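## Task

Pick up the spatula from its current rectangle and set it down in the pink rectangle. It must end fully within the rectangle's borders, at rest, lying flat (on its broadest face if it has one), and clear of every other object. Apart from when it is nearly completely on a rectangle or held securely, it must never rest, slide or repeatedly bump against the table or other items; otherwise the task fails. It only counts if it stays in place without the robot's help. Release it and move the gripper away at the end.

## Robot and tools

Robot: two arms, left_arm and right_arm, each with a parallel two-finger gripper. The names do not refer to image sides. left_arm sits on the +y side, with its base at (+0.026, +0.283, 0) m. right_arm's base is at (-0.030, -0.261, 0) m.

Frames: the shared scene frame has its origin on the tabletop midway between the arms. +x points out across the table, +z points up and +y points toward left_arm. Each gripper has its own axes. Its fingers extend along its +z and close along its y. end_effector_position is the point between the finger pads, just under 1 cm back from the tips.

Row format: every motion command is a row of 14 numbers, each in [-1, 1]. The first seven are left_arm's dx, dy, dz, rx, ry, rz, opening. The last seven are the same for right_arm. Always send all 14, even when one arm is idle. dx to rz are offsets in that gripper's own axes, not a pose. They are counted from the gripper pose printed in the most recent result. In the second and later calls within one reply, they count from where the arm is when the call starts. The scale is 1.0 = 0.6 m for translation and 1.0 = 180 degrees for rotation. rx, ry, rz form a single rotation vector. opening is absolute: +1 is fully open (0.087 m) and -1 is closed. All-zero offsets are not a pause. They pull the arm back to its reference pose. An arm that should stay still gets the offset back to its wanted pose in the first call, then zeros, with its current opening.

execute_actions takes "actions", a list holding one item or none, and an optional "pictures" boolean.
- An empty list moves nothing and returns the state with images.
- {"rows": [...], "steps": n} runs 7 to 15 control steps of 1/30 s each; the default is 15. Each row covers one step, and the last row repeats. Every row is measured from the same reference, so rows do not add up.
- {"steps": n} without rows waits up to 300 steps. The count starts at the previous result and includes your reply time.
The result arrives 7 steps before the action finishes. Those 7 steps run while you compose the next reply.

move takes "target" (one 14-number row, with the same offset rule) and optional "speed" in m/s (0.002 to 0.5, default 0.25; turning is capped at twice that in rad/s). Both grippers travel straight lines that finish together, lasting 0.5 to 10 s. The opening is applied at the start. Paths ignore obstacles and the other arm, and grippers may lag or overshoot. Its "move:" line gives the ending (done, off_target, moving, held, fault) and limits: paced means the target was clipped, held means steps were blocked. Each gripper's remaining distance to target is listed too.

wait takes "seconds" (0 to 10) and sends nothing new. zoom_image takes "camera" and "region" [x0, y0, x1, y1] in pixels, at most 504x504. read_manual returns licence text only. finished_scene takes "scene" (the current scene number). It ends that scene for good, reports success and gives the next task.

Cameras: cam_head_left, cam_head_right, cam_high, cam_low, cam_left_wrist, cam_right_wrist, each 896x504. Calibration is supplied and is close but not exact.

Result lines:
- The state line gives each gripper's position (m) and quat_wxyz. At long reach it may be slightly off.
- "Hand target" is where the controller is currently steering each gripper.
- HELD marks steps whose command was withheld. "pose unreachable" means the clearance check changed or blocked a command.
- grip_measured is the finger opening on the command scale. The last Joint positions value is that opening in metres.
- MOTOR HOT warns from 75 °C. OVER-TEMPERATURE FAULT means a stop: at 90 °C the arm pauses 10 s, and at 100 °C it goes limp and drops.

Motion limits: each step, the commanded pose is clipped to within 70 mm and 16 degrees of the measured pose. Long moves therefore take several actions; check the result and send the rest. Position wins over orientation when both cannot be met. Joint friction can leave the gripper up to about 31 mm short, so very small commands may not move it. Joint ranges (rad): waist -2.618 to 3.054, shoulder 0 to 3.142, elbow 0 to 3.142, wrist pitch and yaw ±1.571, wrist roll ±2.094.

Grasping: to hold something, command an opening about 0.02 below grip_measured; a smaller gap holds more lightly. Readings may be off by about 1 mm. Finger force is roughly 20 N, and snapping shut fast squeezes harder. Holding a load heats the motors, even while you are thinking.

The simulation keeps running while you think and write, so keep replies short when a load is held.

Avoid:
- letting the arms collide or press each other;
- knocking anything off the table;
- dropping, dragging or tapping the object on the table;
- fast impacts, and targets set far past a contact, which press hard;
- finishing while the gripper still supports the object.
Loose objects may occasionally get a small random push, so confirm the final placement in images before releasing, lifting clear and ending the scene.

Each tool is called by a JSON object that holds its "api" and its "payload".

## Session

I'll start by looking at the scene.

{"api": "execute_actions", "payload": {"actions": []}}

Scene clock: 0.00 s of 4200.00 s.
left_arm: end_effector_position=(+0.4240, +0.4705, +0.2739) grip_measured=+1.000 end_effector_quat_wxyz=(+0.270, +0.338, +0.891, +0.141) | right_arm: end_effector_position=(+0.3403, -0.4404, +0.2109) grip_measured=+1.000 end_effector_quat_wxyz=(+0.564, +0.093, +0.777, -0.265)
Joint positions: left_arm=[ 0.287  1.864  2.156 -1.267  0.176  1.097  0.087] | right_arm=[-0.271  1.246  0.773  0.241  0.221 -0.267  0.087]
Joint velocities: left_arm=[-0.017  0.007 -0.012  0.037 -0.007 -0.022  0.   ] | right_arm=[-0.012 -0.007  0.007  0.022 -0.037 -0.037  0.   ]
Motor temperatures (°C, as the motors report them): left_arm=[20 20 21 20 18 18] | right_arm=[18 20 18 21 20 19]
Hand target (left_arm): +0.424, +0.471, +0.274; +0.270, +0.338, +0.891, +0.141
Hand target (right_arm): +0.340, -0.440, +0.211; +0.564, +0.093, +0.777, -0.265

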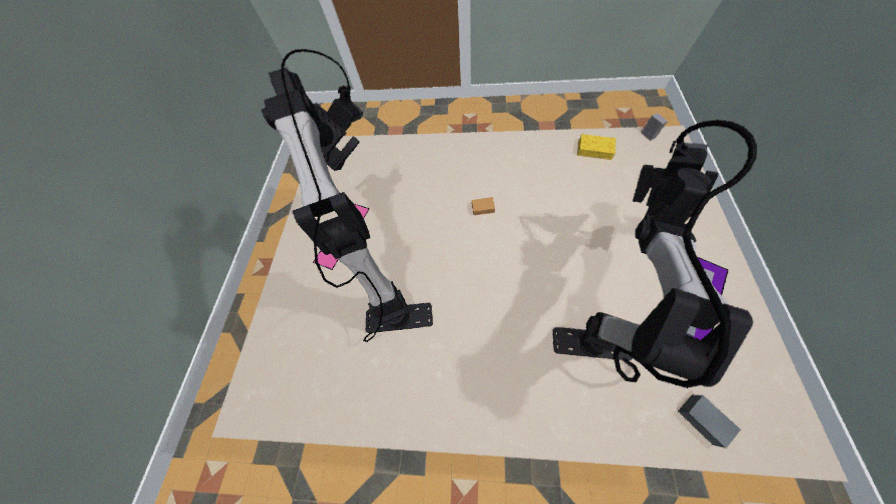

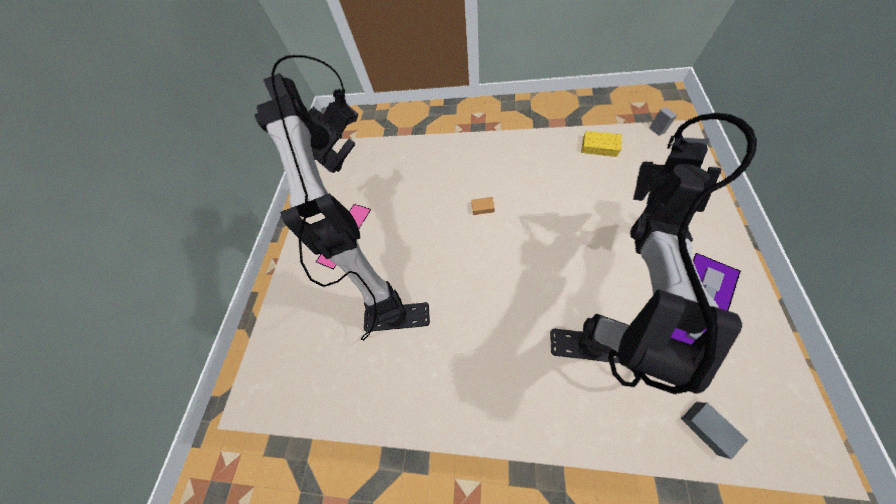

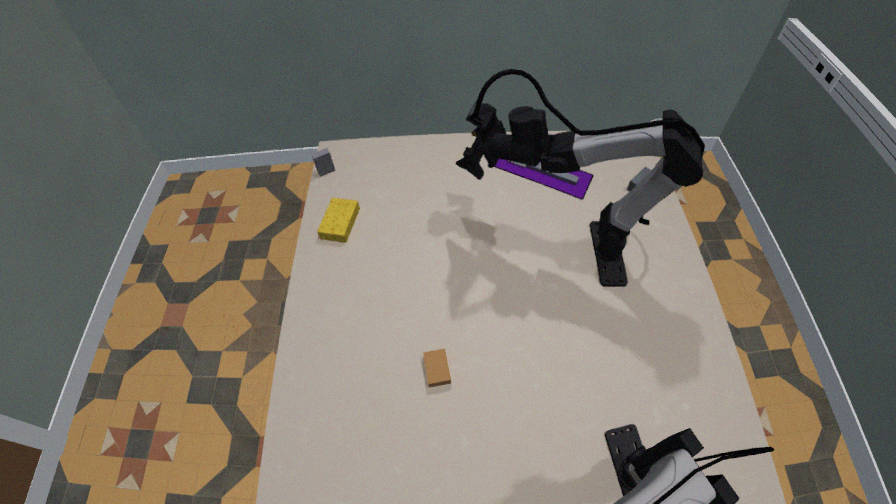

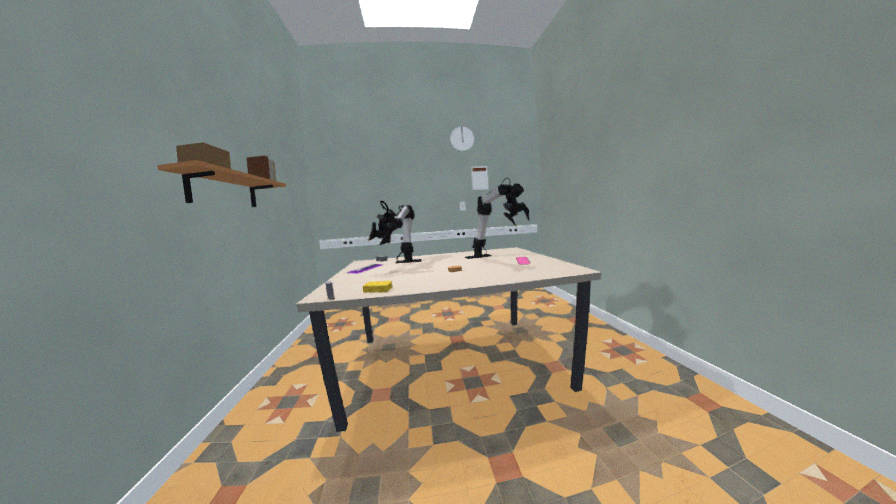

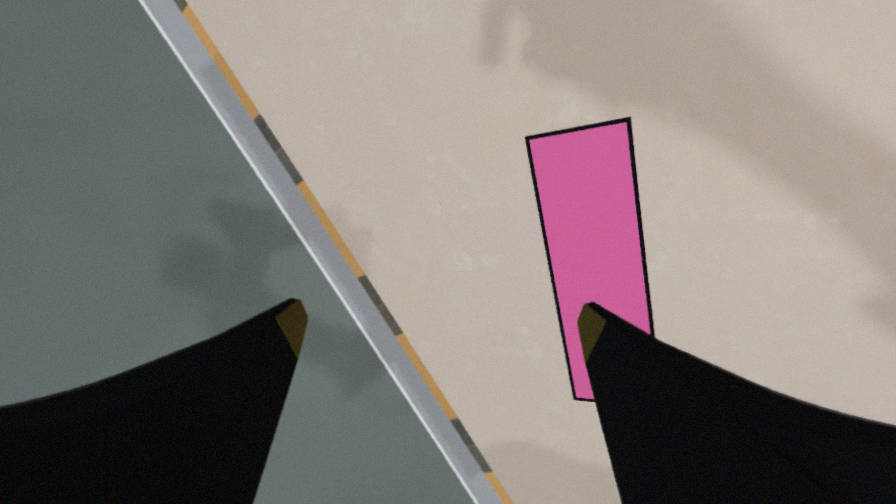

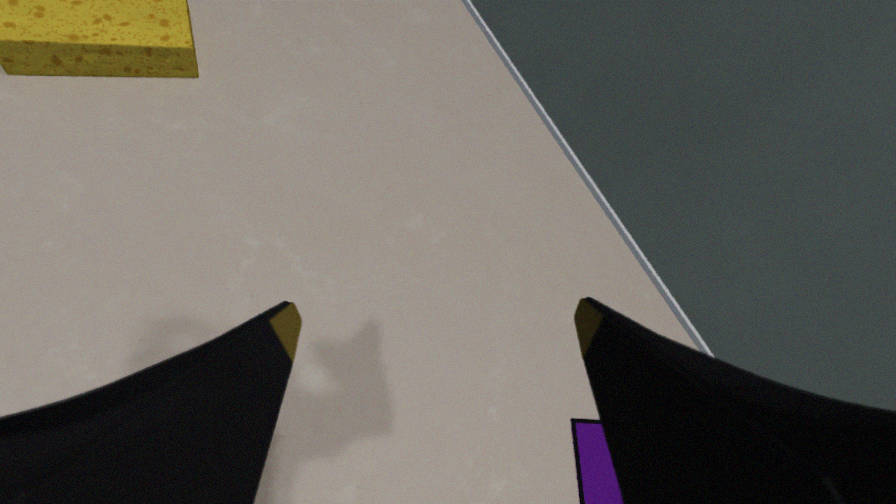

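{"api": "zoom_image", "payload": {"camera": "cam_high", "region": [440, 90, 740, 290]}}

{"api": "zoom_image", "payload": {"camera": "cam_head_right", "region": [600, 200, 800, 400]}}

Region (440, 90, 740, 290) of cam_high's 896x504 image, scaled by 1.680, with more detail than that image has.

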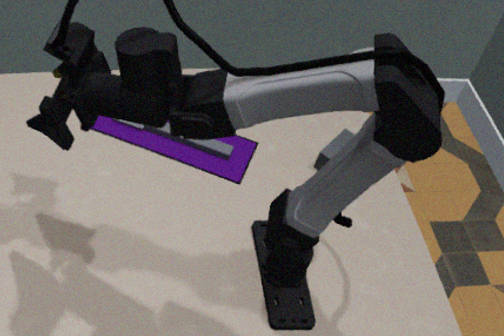

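Region (600, 200, 800, 400) of cam_head_right's 896x504 image, scaled by 2.520, with more detail than that image has.

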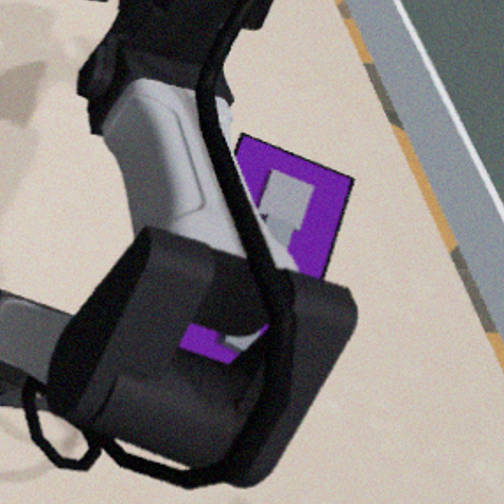

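{"api": "move", "payload": {"target": [-0.390, -0.434, -0.039, 0.1765, -0.340, -0.680, 1, 0.1727, -0.4078, -0.0726, -0.0758, 0.4227, 0.0767, 1], "speed": 0.4}}

Scene clock: 12.83 s of 4200.00 s.
left_arm: end_effector_position=(+0.4201, +0.1220, +0.2834) grip_measured=+1.000 end_effector_quat_wxyz=(+0.499, -0.503, +0.492, -0.507) | right_arm: end_effector_position=(+0.1596, -0.6335, +0.1990) grip_measured=+1.000 end_effector_quat_wxyz=(+0.093, +0.257, +0.959, -0.080)
Joint positions: left_arm=[-0.642  1.255  0.672  0.595 -0.505 -1.584  0.087] | right_arm=[-0.998  2.172  2.424 -1.578 -0.022 -0.533  0.087]
Joint velocities: left_arm=[ 0.002 -0.007 -0.002  0.066 -0.007 -0.051  0.   ] | right_arm=[ 0.007  0.012 -0.012 -0.022  0.037  0.022  0.   ]
Motor temperatures (°C, as the motors report them): left_arm=[20 22 22 21 18 18] | right_arm=[18 21 21 24 20 19]
Hand target (left_arm): +0.421, +0.118, +0.274; +0.497, -0.504, +0.496, -0.503
Hand target (right_arm): +0.156, -0.637, +0.196; +0.085, +0.254, +0.960, -0.081
Off the commanded pose (left_arm): 0.013 m, 1 deg.
Off the commanded pose (right_arm): 0.006 m, 14 deg.
joint sent to its limit (right arm) — the command would take joint 4 (wrist pitch) past its lower limit, so that joint was sent only as far as its limit.
Kept back: nothing.
After step 90, 5.90 s passed at rest.
move: off_target (left_arm, right_arm)
camera_calibration (this result's frames):
cam_left_wrist: T_world_to_cam=[[-0.0066593, 0.0219949, 0.999736, -0.279559], [-0.772798, -0.634591, 0.00881382, 0.419036], [0.634617, -0.772535, 0.0212236, -0.0306029], [0, 0, 0, 1]] pos_world=[0.34139, 0.248424, 0.276441]
cam_right_wrist: T_world_to_cam=[[-0.515714, -0.847362, 0.126556, -0.482448], [-0.627409, 0.474106, 0.617723, 0.29119], [-0.583436, 0.239166, -0.776146, 0.544996], [0, 0, 0, 1]] pos_world=[0.25186, -0.677208, 0.304178]

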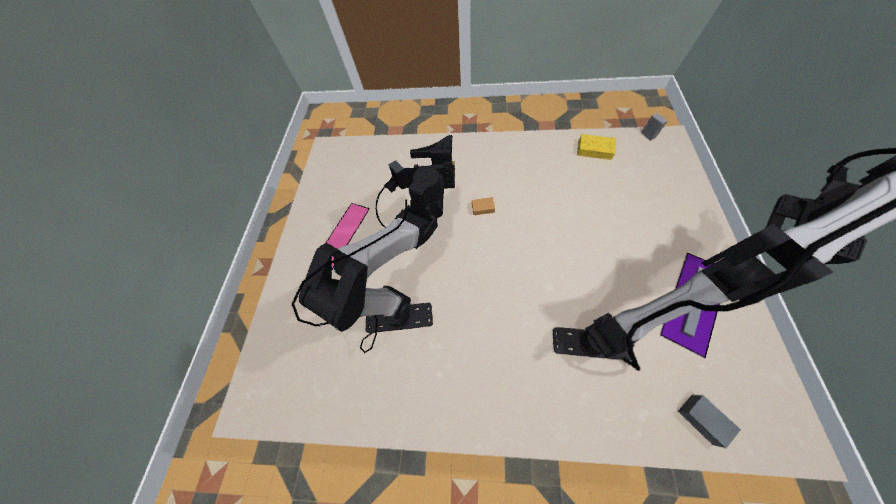

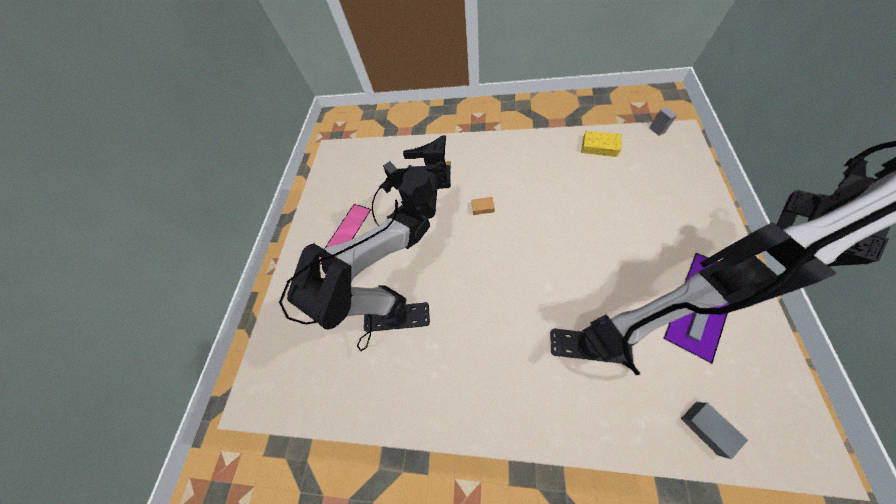

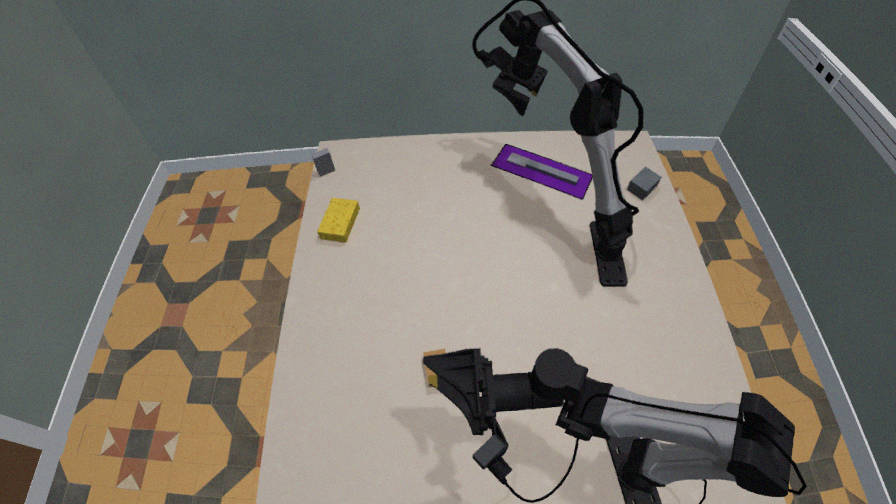

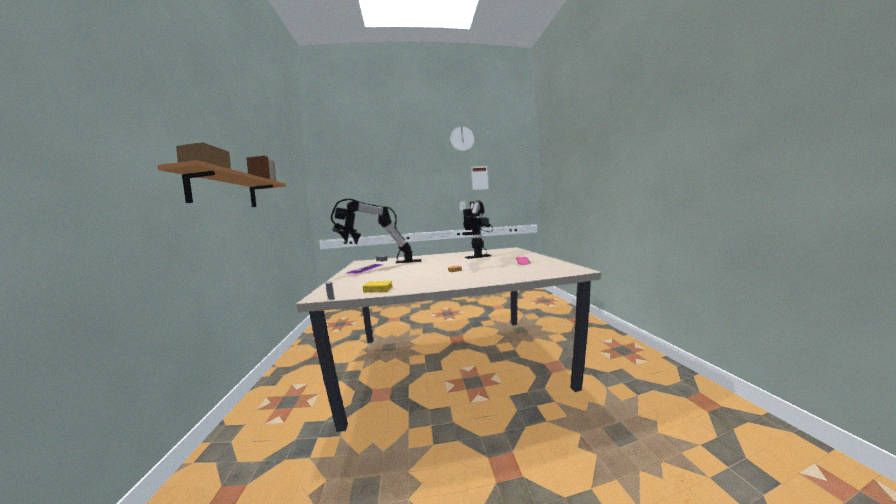

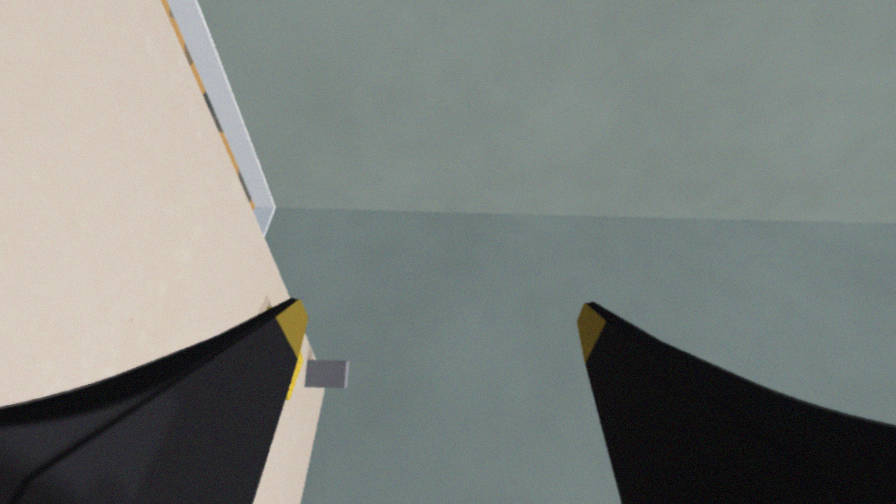

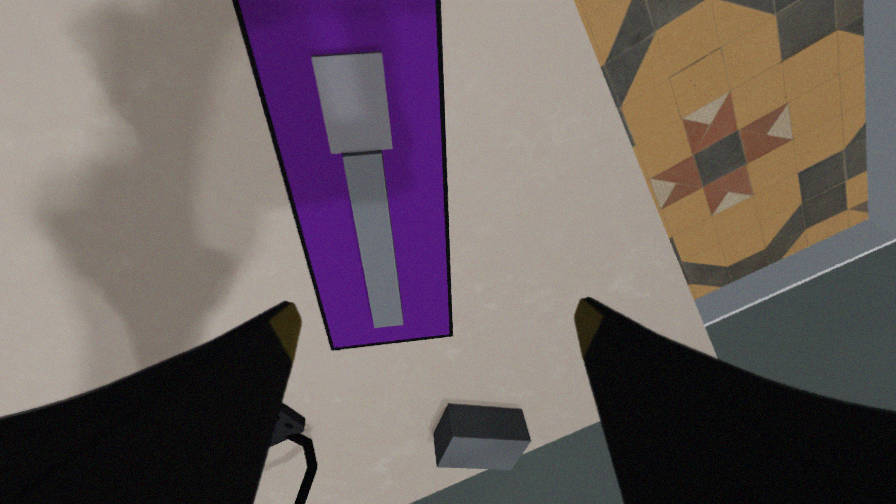

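{"api": "move", "payload": {"target": [0, 0, 0, 0, 0, 0, 1, 0.1492, 0.0782, 0.197, -0.0342, 0.0705, -0.0017, 1], "speed": 0.3}}

Scene clock: 15.60 s of 4200.00 s.
left_arm: end_effector_position=(+0.4202, +0.1223, +0.2838) grip_measured=+1.000 end_effector_quat_wxyz=(+0.499, -0.503, +0.491, -0.507) | right_arm: end_effector_position=(+0.1255, -0.5760, +0.0556) grip_measured=+1.000 end_effector_quat_wxyz=(-0.003, +0.260, +0.966, +0.013)
Joint positions: left_arm=[-0.642  1.255  0.672  0.596 -0.507 -1.584  0.087] | right_arm=[-0.998  2.058  1.649 -1.184 -0.013 -0.534  0.087]
Joint velocities: left_arm=[-0.012  0.007 -0.007 -0.022 -0.007 -0.007  0.   ] | right_arm=[ 0.002 -0.007  0.007  0.007  0.037  0.022  0.   ]
Motor temperatures (°C, as the motors report them): left_arm=[20 22 22 21 18 18] | right_arm=[18 23 21 24 20 19]
Hand target (left_arm): +0.420, +0.122, +0.283; +0.499, -0.503, +0.492, -0.507
Hand target (right_arm): +0.124, -0.577, +0.060; +0.000, +0.257, +0.966, +0.001
Off the commanded pose (left_arm): 0.001 m, 0 deg.
Off the commanded pose (right_arm): 0.005 m, 2 deg.
Kept back: nothing.
move: done
camera_calibration (this result's frames):
cam_left_wrist: T_world_to_cam=[[-0.00802841, 0.0231191, 0.9997, -0.279511], [-0.771601, -0.63605, 0.00851272, 0.419064], [0.636057, -0.771301, 0.0229452, -0.0316406], [0, 0, 0, 1]] pos_world=[0.341232, 0.248604, 0.276585]
cam_right_wrist: T_world_to_cam=[[-0.507313, -0.861761, 0.0013897, -0.43555], [-0.529212, 0.312816, 0.788721, 0.216433], [-0.680123, 0.399393, -0.61475, 0.495465], [0, 0, 0, 1]] pos_world=[0.230556, -0.640929, 0.134487]

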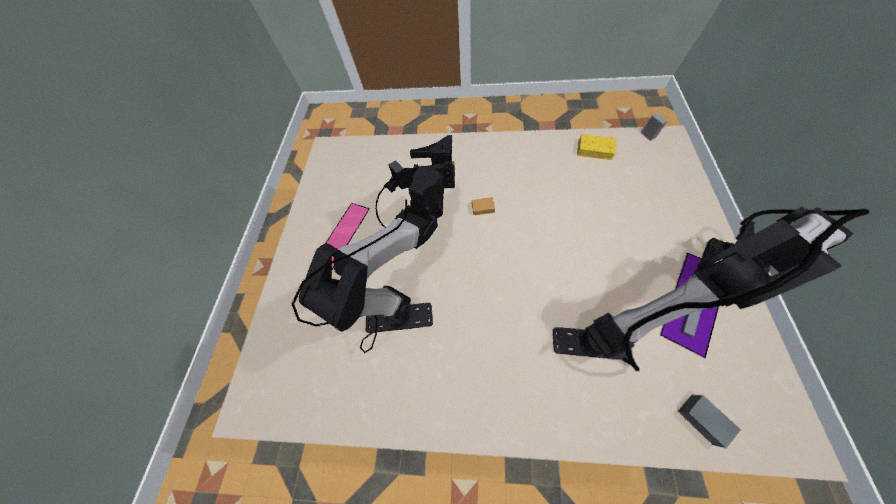

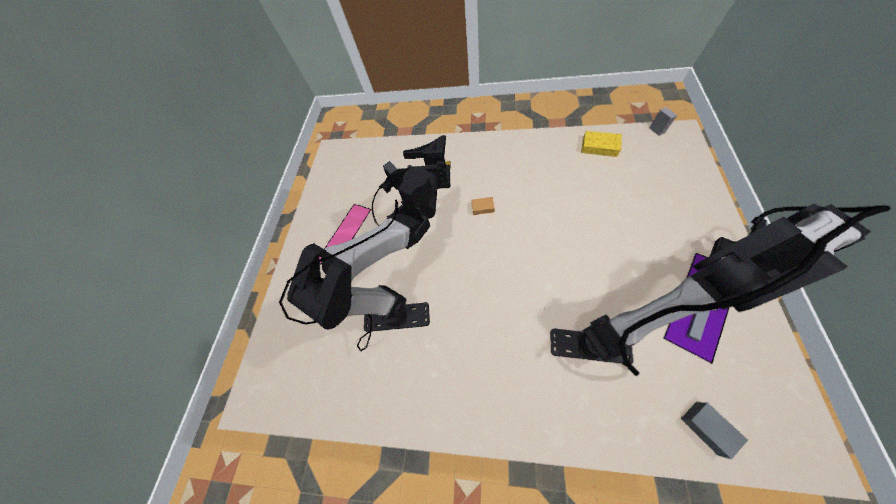

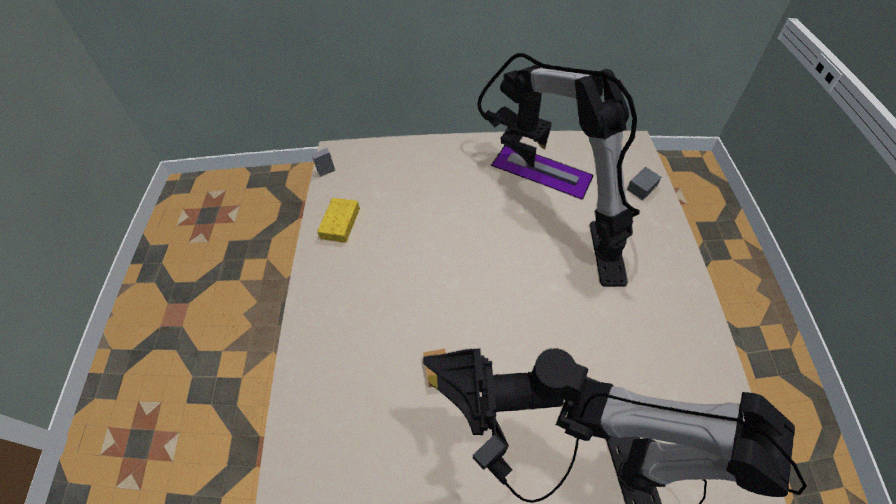

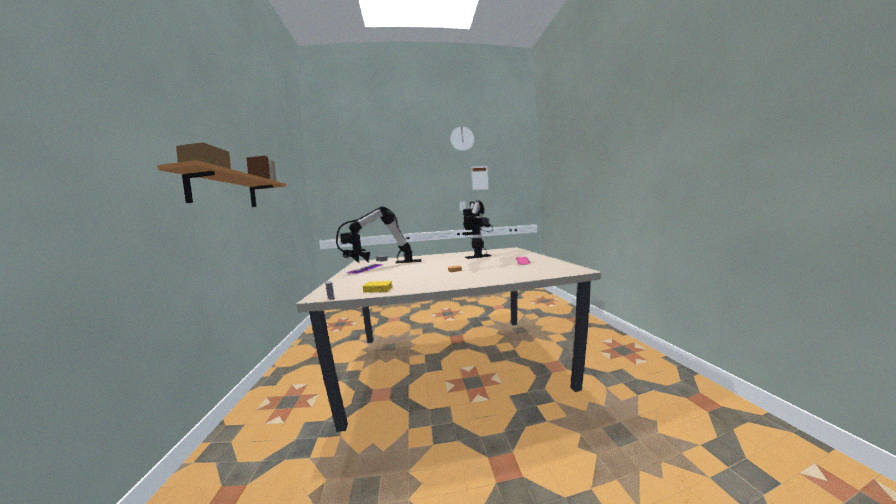

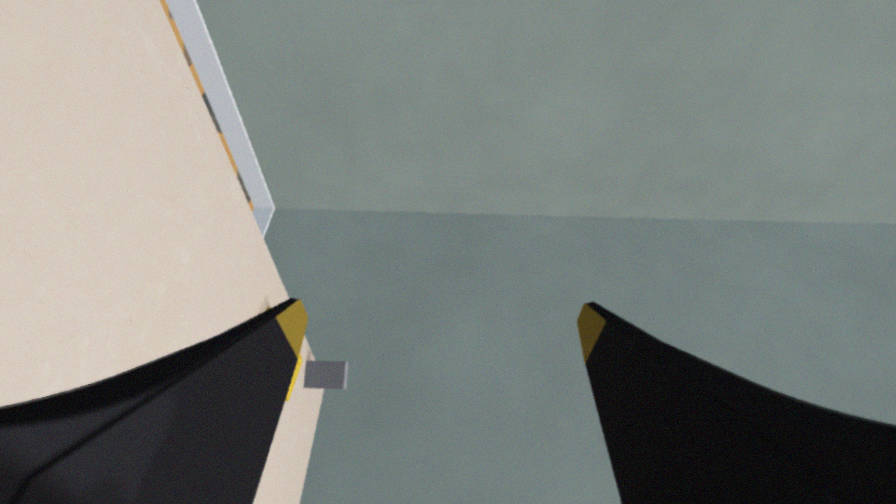

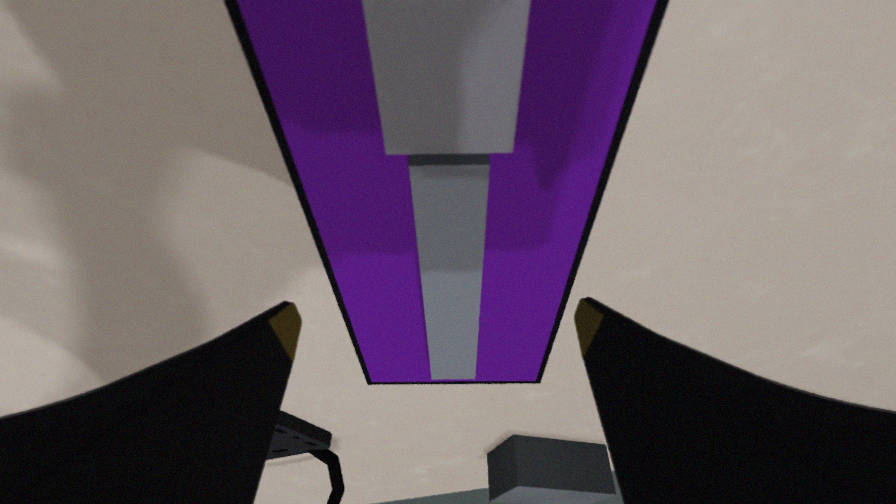

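{"api": "move", "payload": {"target": [0, 0, 0, 0, 0, 0, 1, 0, -0.004, 0.078, 0, 0, 0, 0.2], "speed": 0.1}}

Scene clock: 17.30 s of 4200.00 s.
left_arm: end_effector_position=(+0.4202, +0.1223, +0.2838) grip_measured=+1.000 end_effector_quat_wxyz=(+0.499, -0.503, +0.491, -0.507) | right_arm: end_effector_position=(+0.1270, -0.5788, +0.0160) grip_measured=+0.200 end_effector_quat_wxyz=(+0.001, +0.260, +0.966, +0.008)
Joint positions: left_arm=[-0.642  1.255  0.672  0.596 -0.507 -1.584  0.087] | right_arm=[-0.998  2.093  1.543 -1.03  -0.013 -0.534  0.053]
Joint velocities: left_arm=[-0.012  0.017  0.022  0.037  0.066  0.007  0.   ] | right_arm=[-0.017  0.007 -0.012  0.022 -0.007  0.007  0.   ]
Motor temperatures (°C, as the motors report them): left_arm=[20 22 22 22 18 18] | right_arm=[18 23 21 23 20 19]
Hand target (left_arm): +0.420, +0.122, +0.284; +0.499, -0.503, +0.491, -0.507
Hand target (right_arm): +0.124, -0.577, +0.009; -0.003, +0.260, +0.966, +0.013
Off the commanded pose (left_arm): 0.000 m, 0 deg.
Off the commanded pose (right_arm): 0.008 m, 1 deg.
Kept back: nothing.
move: done
camera_calibration (this result's frames):
cam_left_wrist: T_world_to_cam=[[-0.00802841, 0.0231191, 0.9997, -0.279511], [-0.771601, -0.63605, 0.00851272, 0.419064], [0.636057, -0.771301, 0.0229452, -0.0316406], [0, 0, 0, 1]] pos_world=[0.341232, 0.248604, 0.276585]
cam_right_wrist: T_world_to_cam=[[-0.507339, -0.861706, 0.00843153, -0.4372], [-0.534089, 0.322099, 0.781666, 0.255346], [-0.676282, 0.392066, -0.62364, 0.468685], [0, 0, 0, 1]] pos_world=[0.231532, -0.64274, 0.0963821]

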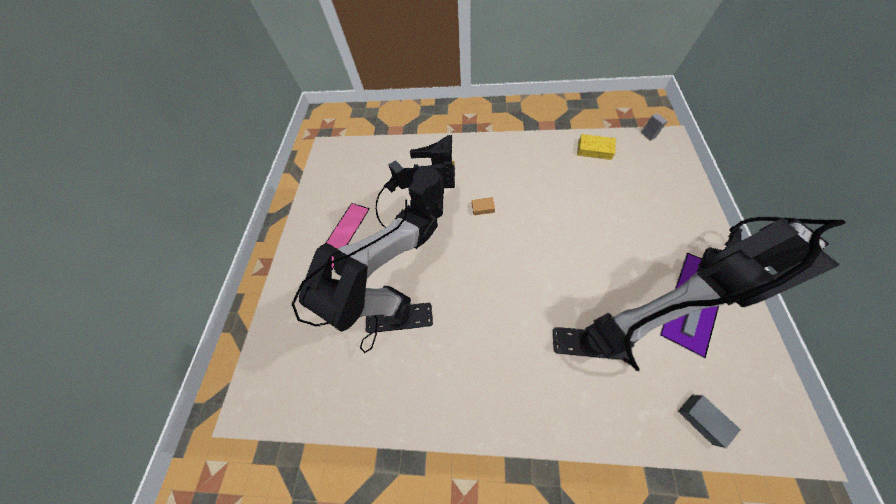

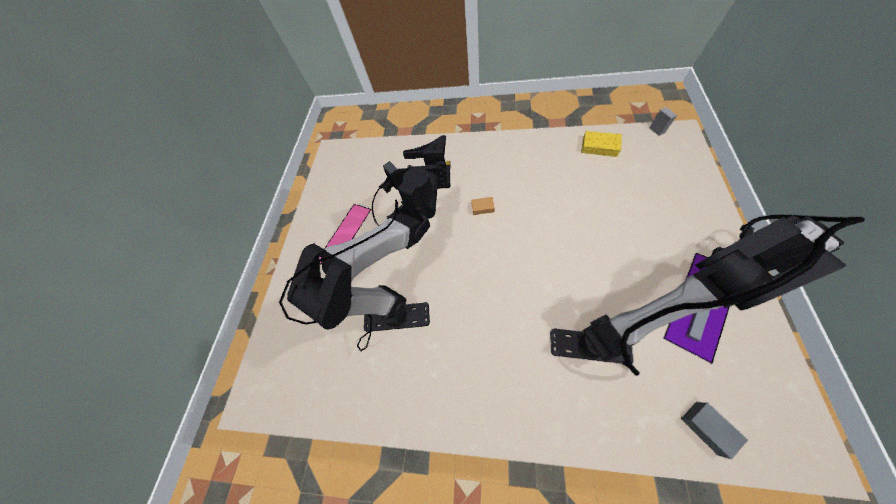

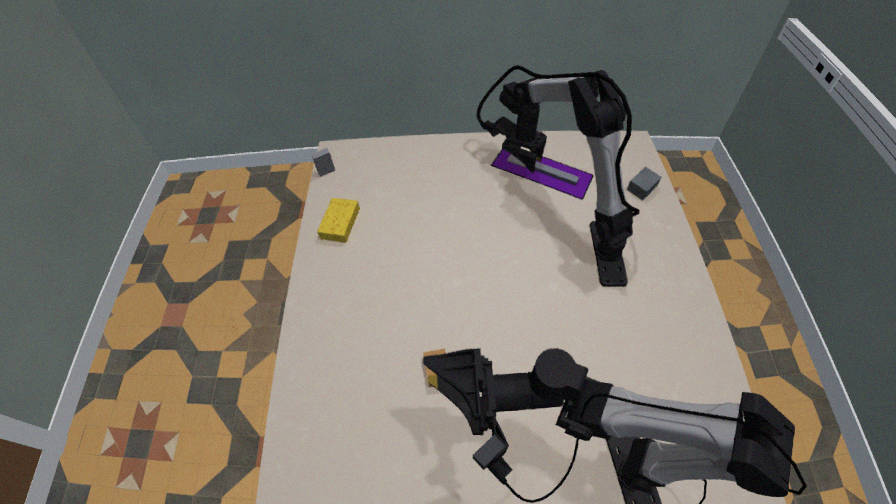

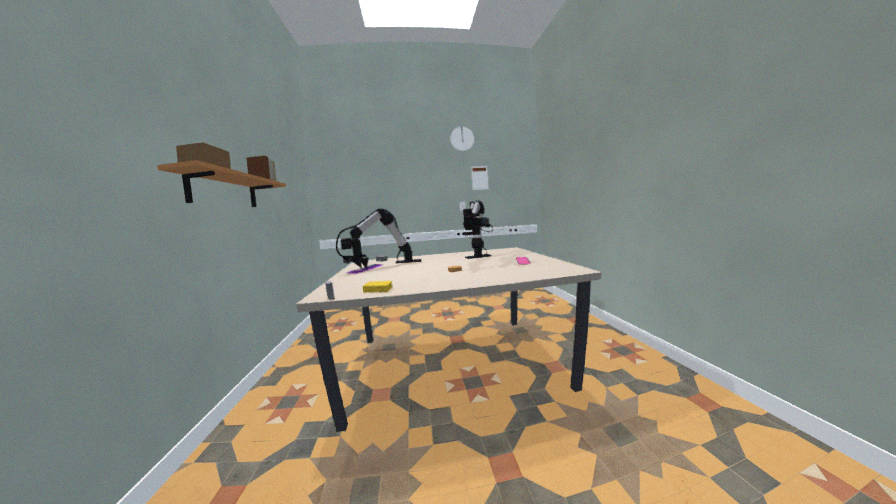

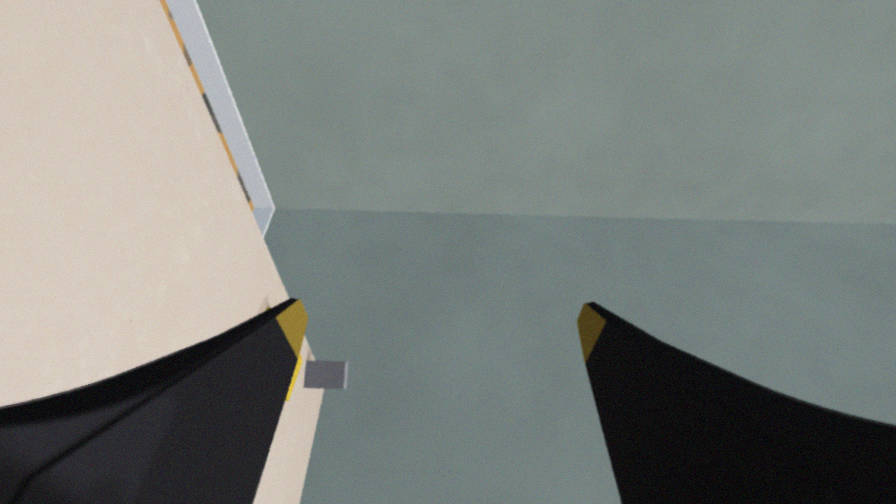

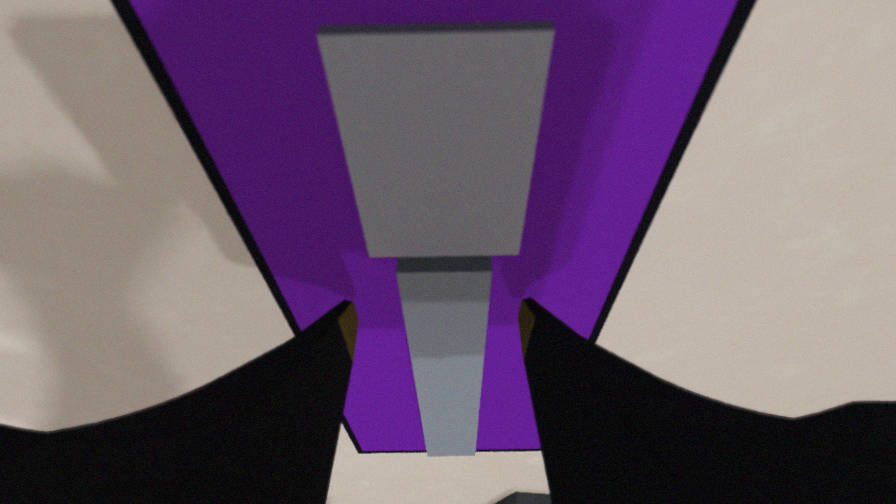

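{"api": "execute_actions", "payload": {"actions": [{"rows": [[0,0,0,0,0,0,1, 0,0,0,0,0,0,-0.55]], "steps": 15}]}}

{"api": "execute_actions", "payload": {"actions": [{"steps": 12}], "pictures": true}}

Scene clock: 18.00 s of 4200.00 s.
left_arm: end_effector_position=(+0.4202, +0.1223, +0.2838) grip_measured=+1.000 end_effector_quat_wxyz=(+0.499, -0.503, +0.491, -0.507) | right_arm: end_effector_position=(+0.1272, -0.5792, +0.0160) grip_measured=-0.419 end_effector_quat_wxyz=(+0.002, +0.260, +0.966, +0.007)
Joint positions: left_arm=[-0.642  1.255  0.672  0.596 -0.507 -1.584  0.087] | right_arm=[-0.998  2.093  1.543 -1.028 -0.013 -0.534  0.025]
Joint velocities: left_arm=[-0.002 -0.017 -0.022 -0.051 -0.022  0.022  0.   ] | right_arm=[ 0.012 -0.017  0.007 -0.051  0.081  0.037 -0.001]
Motor temperatures (°C, as the motors report them): left_arm=[20 22 22 22 18 18] | right_arm=[18 24 22 23 20 19]
Steps of this call (steps 1 to 13: nothing new was sent; steps 14 to 21: the first 8 steps of this action). Readings (end_effector_position):
14: left_arm (+0.4202, +0.1223, +0.2838) | right_arm (+0.1272, -0.5791, +0.0160)
15: left_arm (+0.4202, +0.1223, +0.2838) | right_arm (+0.1271, -0.5792, +0.0160)
17: left_arm (+0.4202, +0.1223, +0.2838) | right_arm (+0.1272, -0.5792, +0.0160)
21: the state above

Scene clock: 18.40 s of 4200.00 s.
left_arm: end_effector_position=(+0.4202, +0.1223, +0.2838) grip_measured=+1.000 end_effector_quat_wxyz=(+0.499, -0.503, +0.491, -0.507) | right_arm: end_effector_position=(+0.1272, -0.5792, +0.0160) grip_measured=-0.419 end_effector_quat_wxyz=(+0.002, +0.260, +0.966, +0.007)
Joint positions: left_arm=[-0.642  1.255  0.672  0.596 -0.507 -1.584  0.087] | right_arm=[-0.998  2.093  1.543 -1.028 -0.013 -0.534  0.025]
Joint velocities: left_arm=[-0.012 -0.002  0.007 -0.007  0.022 -0.037  0.   ] | right_arm=[-0.007 -0.002  0.002 -0.081 -0.007 -0.051  0.   ]
Motor temperatures (°C, as the motors report them): left_arm=[20 22 22 22 18 18] | right_arm=[18 24 22 23 20 19]
Hand target (left_arm): +0.420, +0.122, +0.284; +0.499, -0.503, +0.491, -0.507
Hand target (right_arm): +0.127, -0.579, +0.016; +0.001, +0.260, +0.966, +0.008
Off the commanded pose (left_arm): 0.000 m, 0 deg.
Off the commanded pose (right_arm): 0.000 m, 0 deg.
Kept back: nothing.
Steps of this call (steps 1 to 7: the last 7 steps of your previous action; steps 8 to 12: nothing new was sent). Readings (end_effector_position):
1: left_arm (+0.4202, +0.1223, +0.2838) | right_arm (+0.1272, -0.5792, +0.0160)
2: left_arm (+0.4202, +0.1223, +0.2838) | right_arm (+0.1272, -0.5792, +0.0160)
4: left_arm (+0.4202, +0.1223, +0.2838) | right_arm (+0.1272, -0.5792, +0.0160)
8: left_arm (+0.4202, +0.1223, +0.2838) | right_arm (+0.1272, -0.5792, +0.0160)
12: the state above
camera_calibration (this result's frames):
cam_left_wrist: T_world_to_cam=[[-0.00802841, 0.0231191, 0.9997, -0.279511], [-0.771601, -0.63605, 0.00851272, 0.419064], [0.636057, -0.771301, 0.0229452, -0.0316406], [0, 0, 0, 1]] pos_world=[0.341232, 0.248604, 0.276585]
cam_right_wrist: T_world_to_cam=[[-0.507347, -0.861691, 0.00939032, -0.437444], [-0.534819, 0.323398, 0.78063, 0.256522], [-0.675698, 0.391028, -0.624923, 0.468305], [0, 0, 0, 1]] pos_world=[0.23169, -0.643021, 0.0965137]

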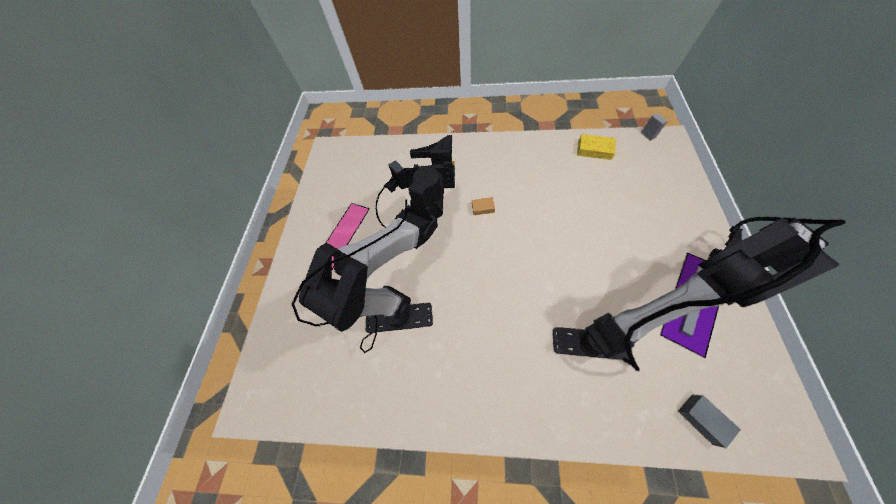

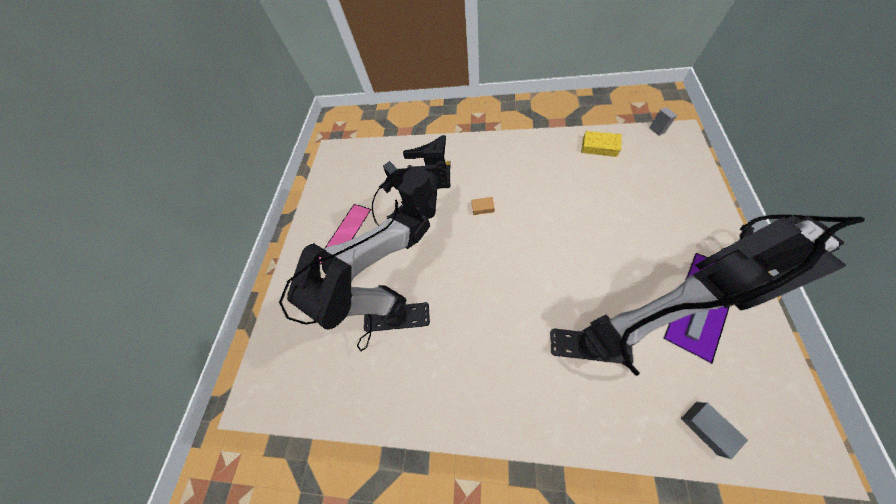

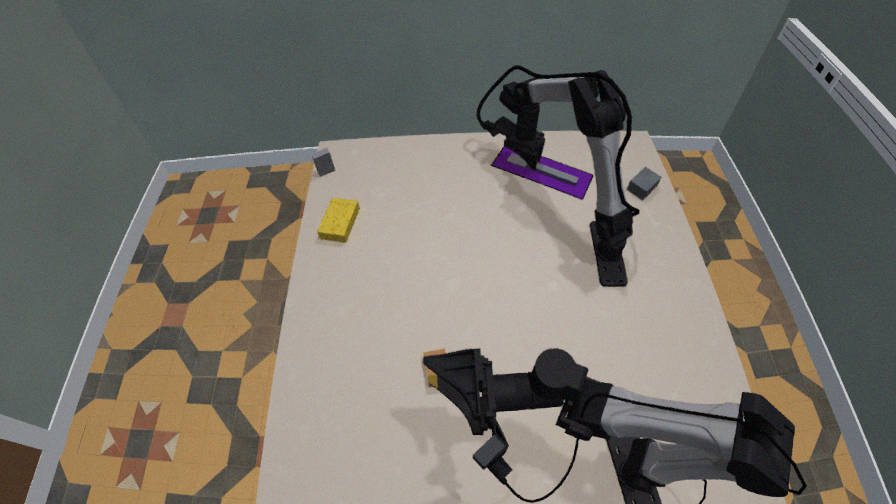

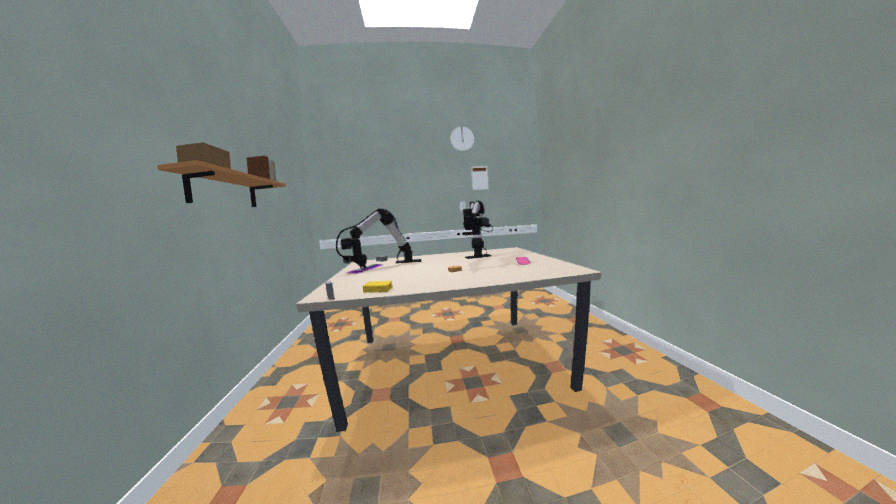

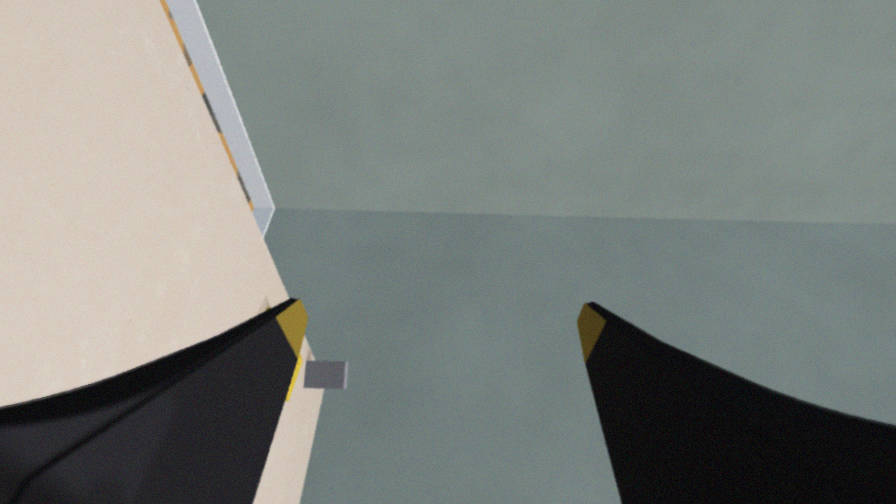

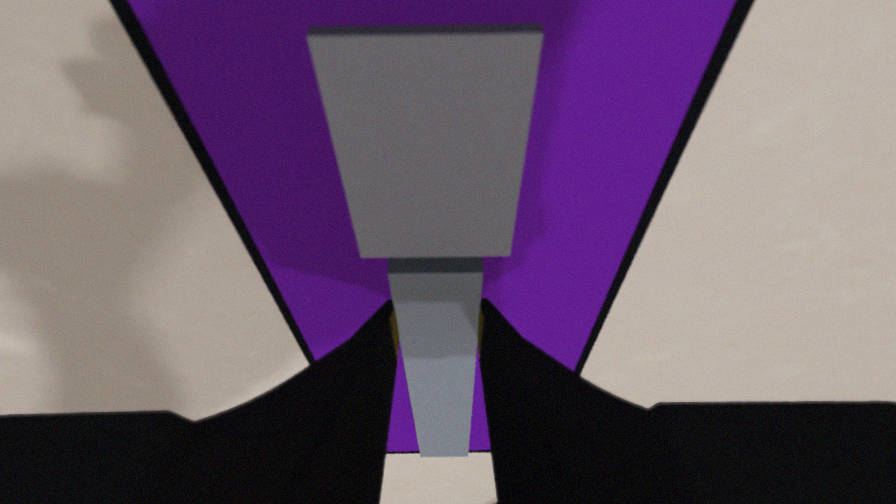

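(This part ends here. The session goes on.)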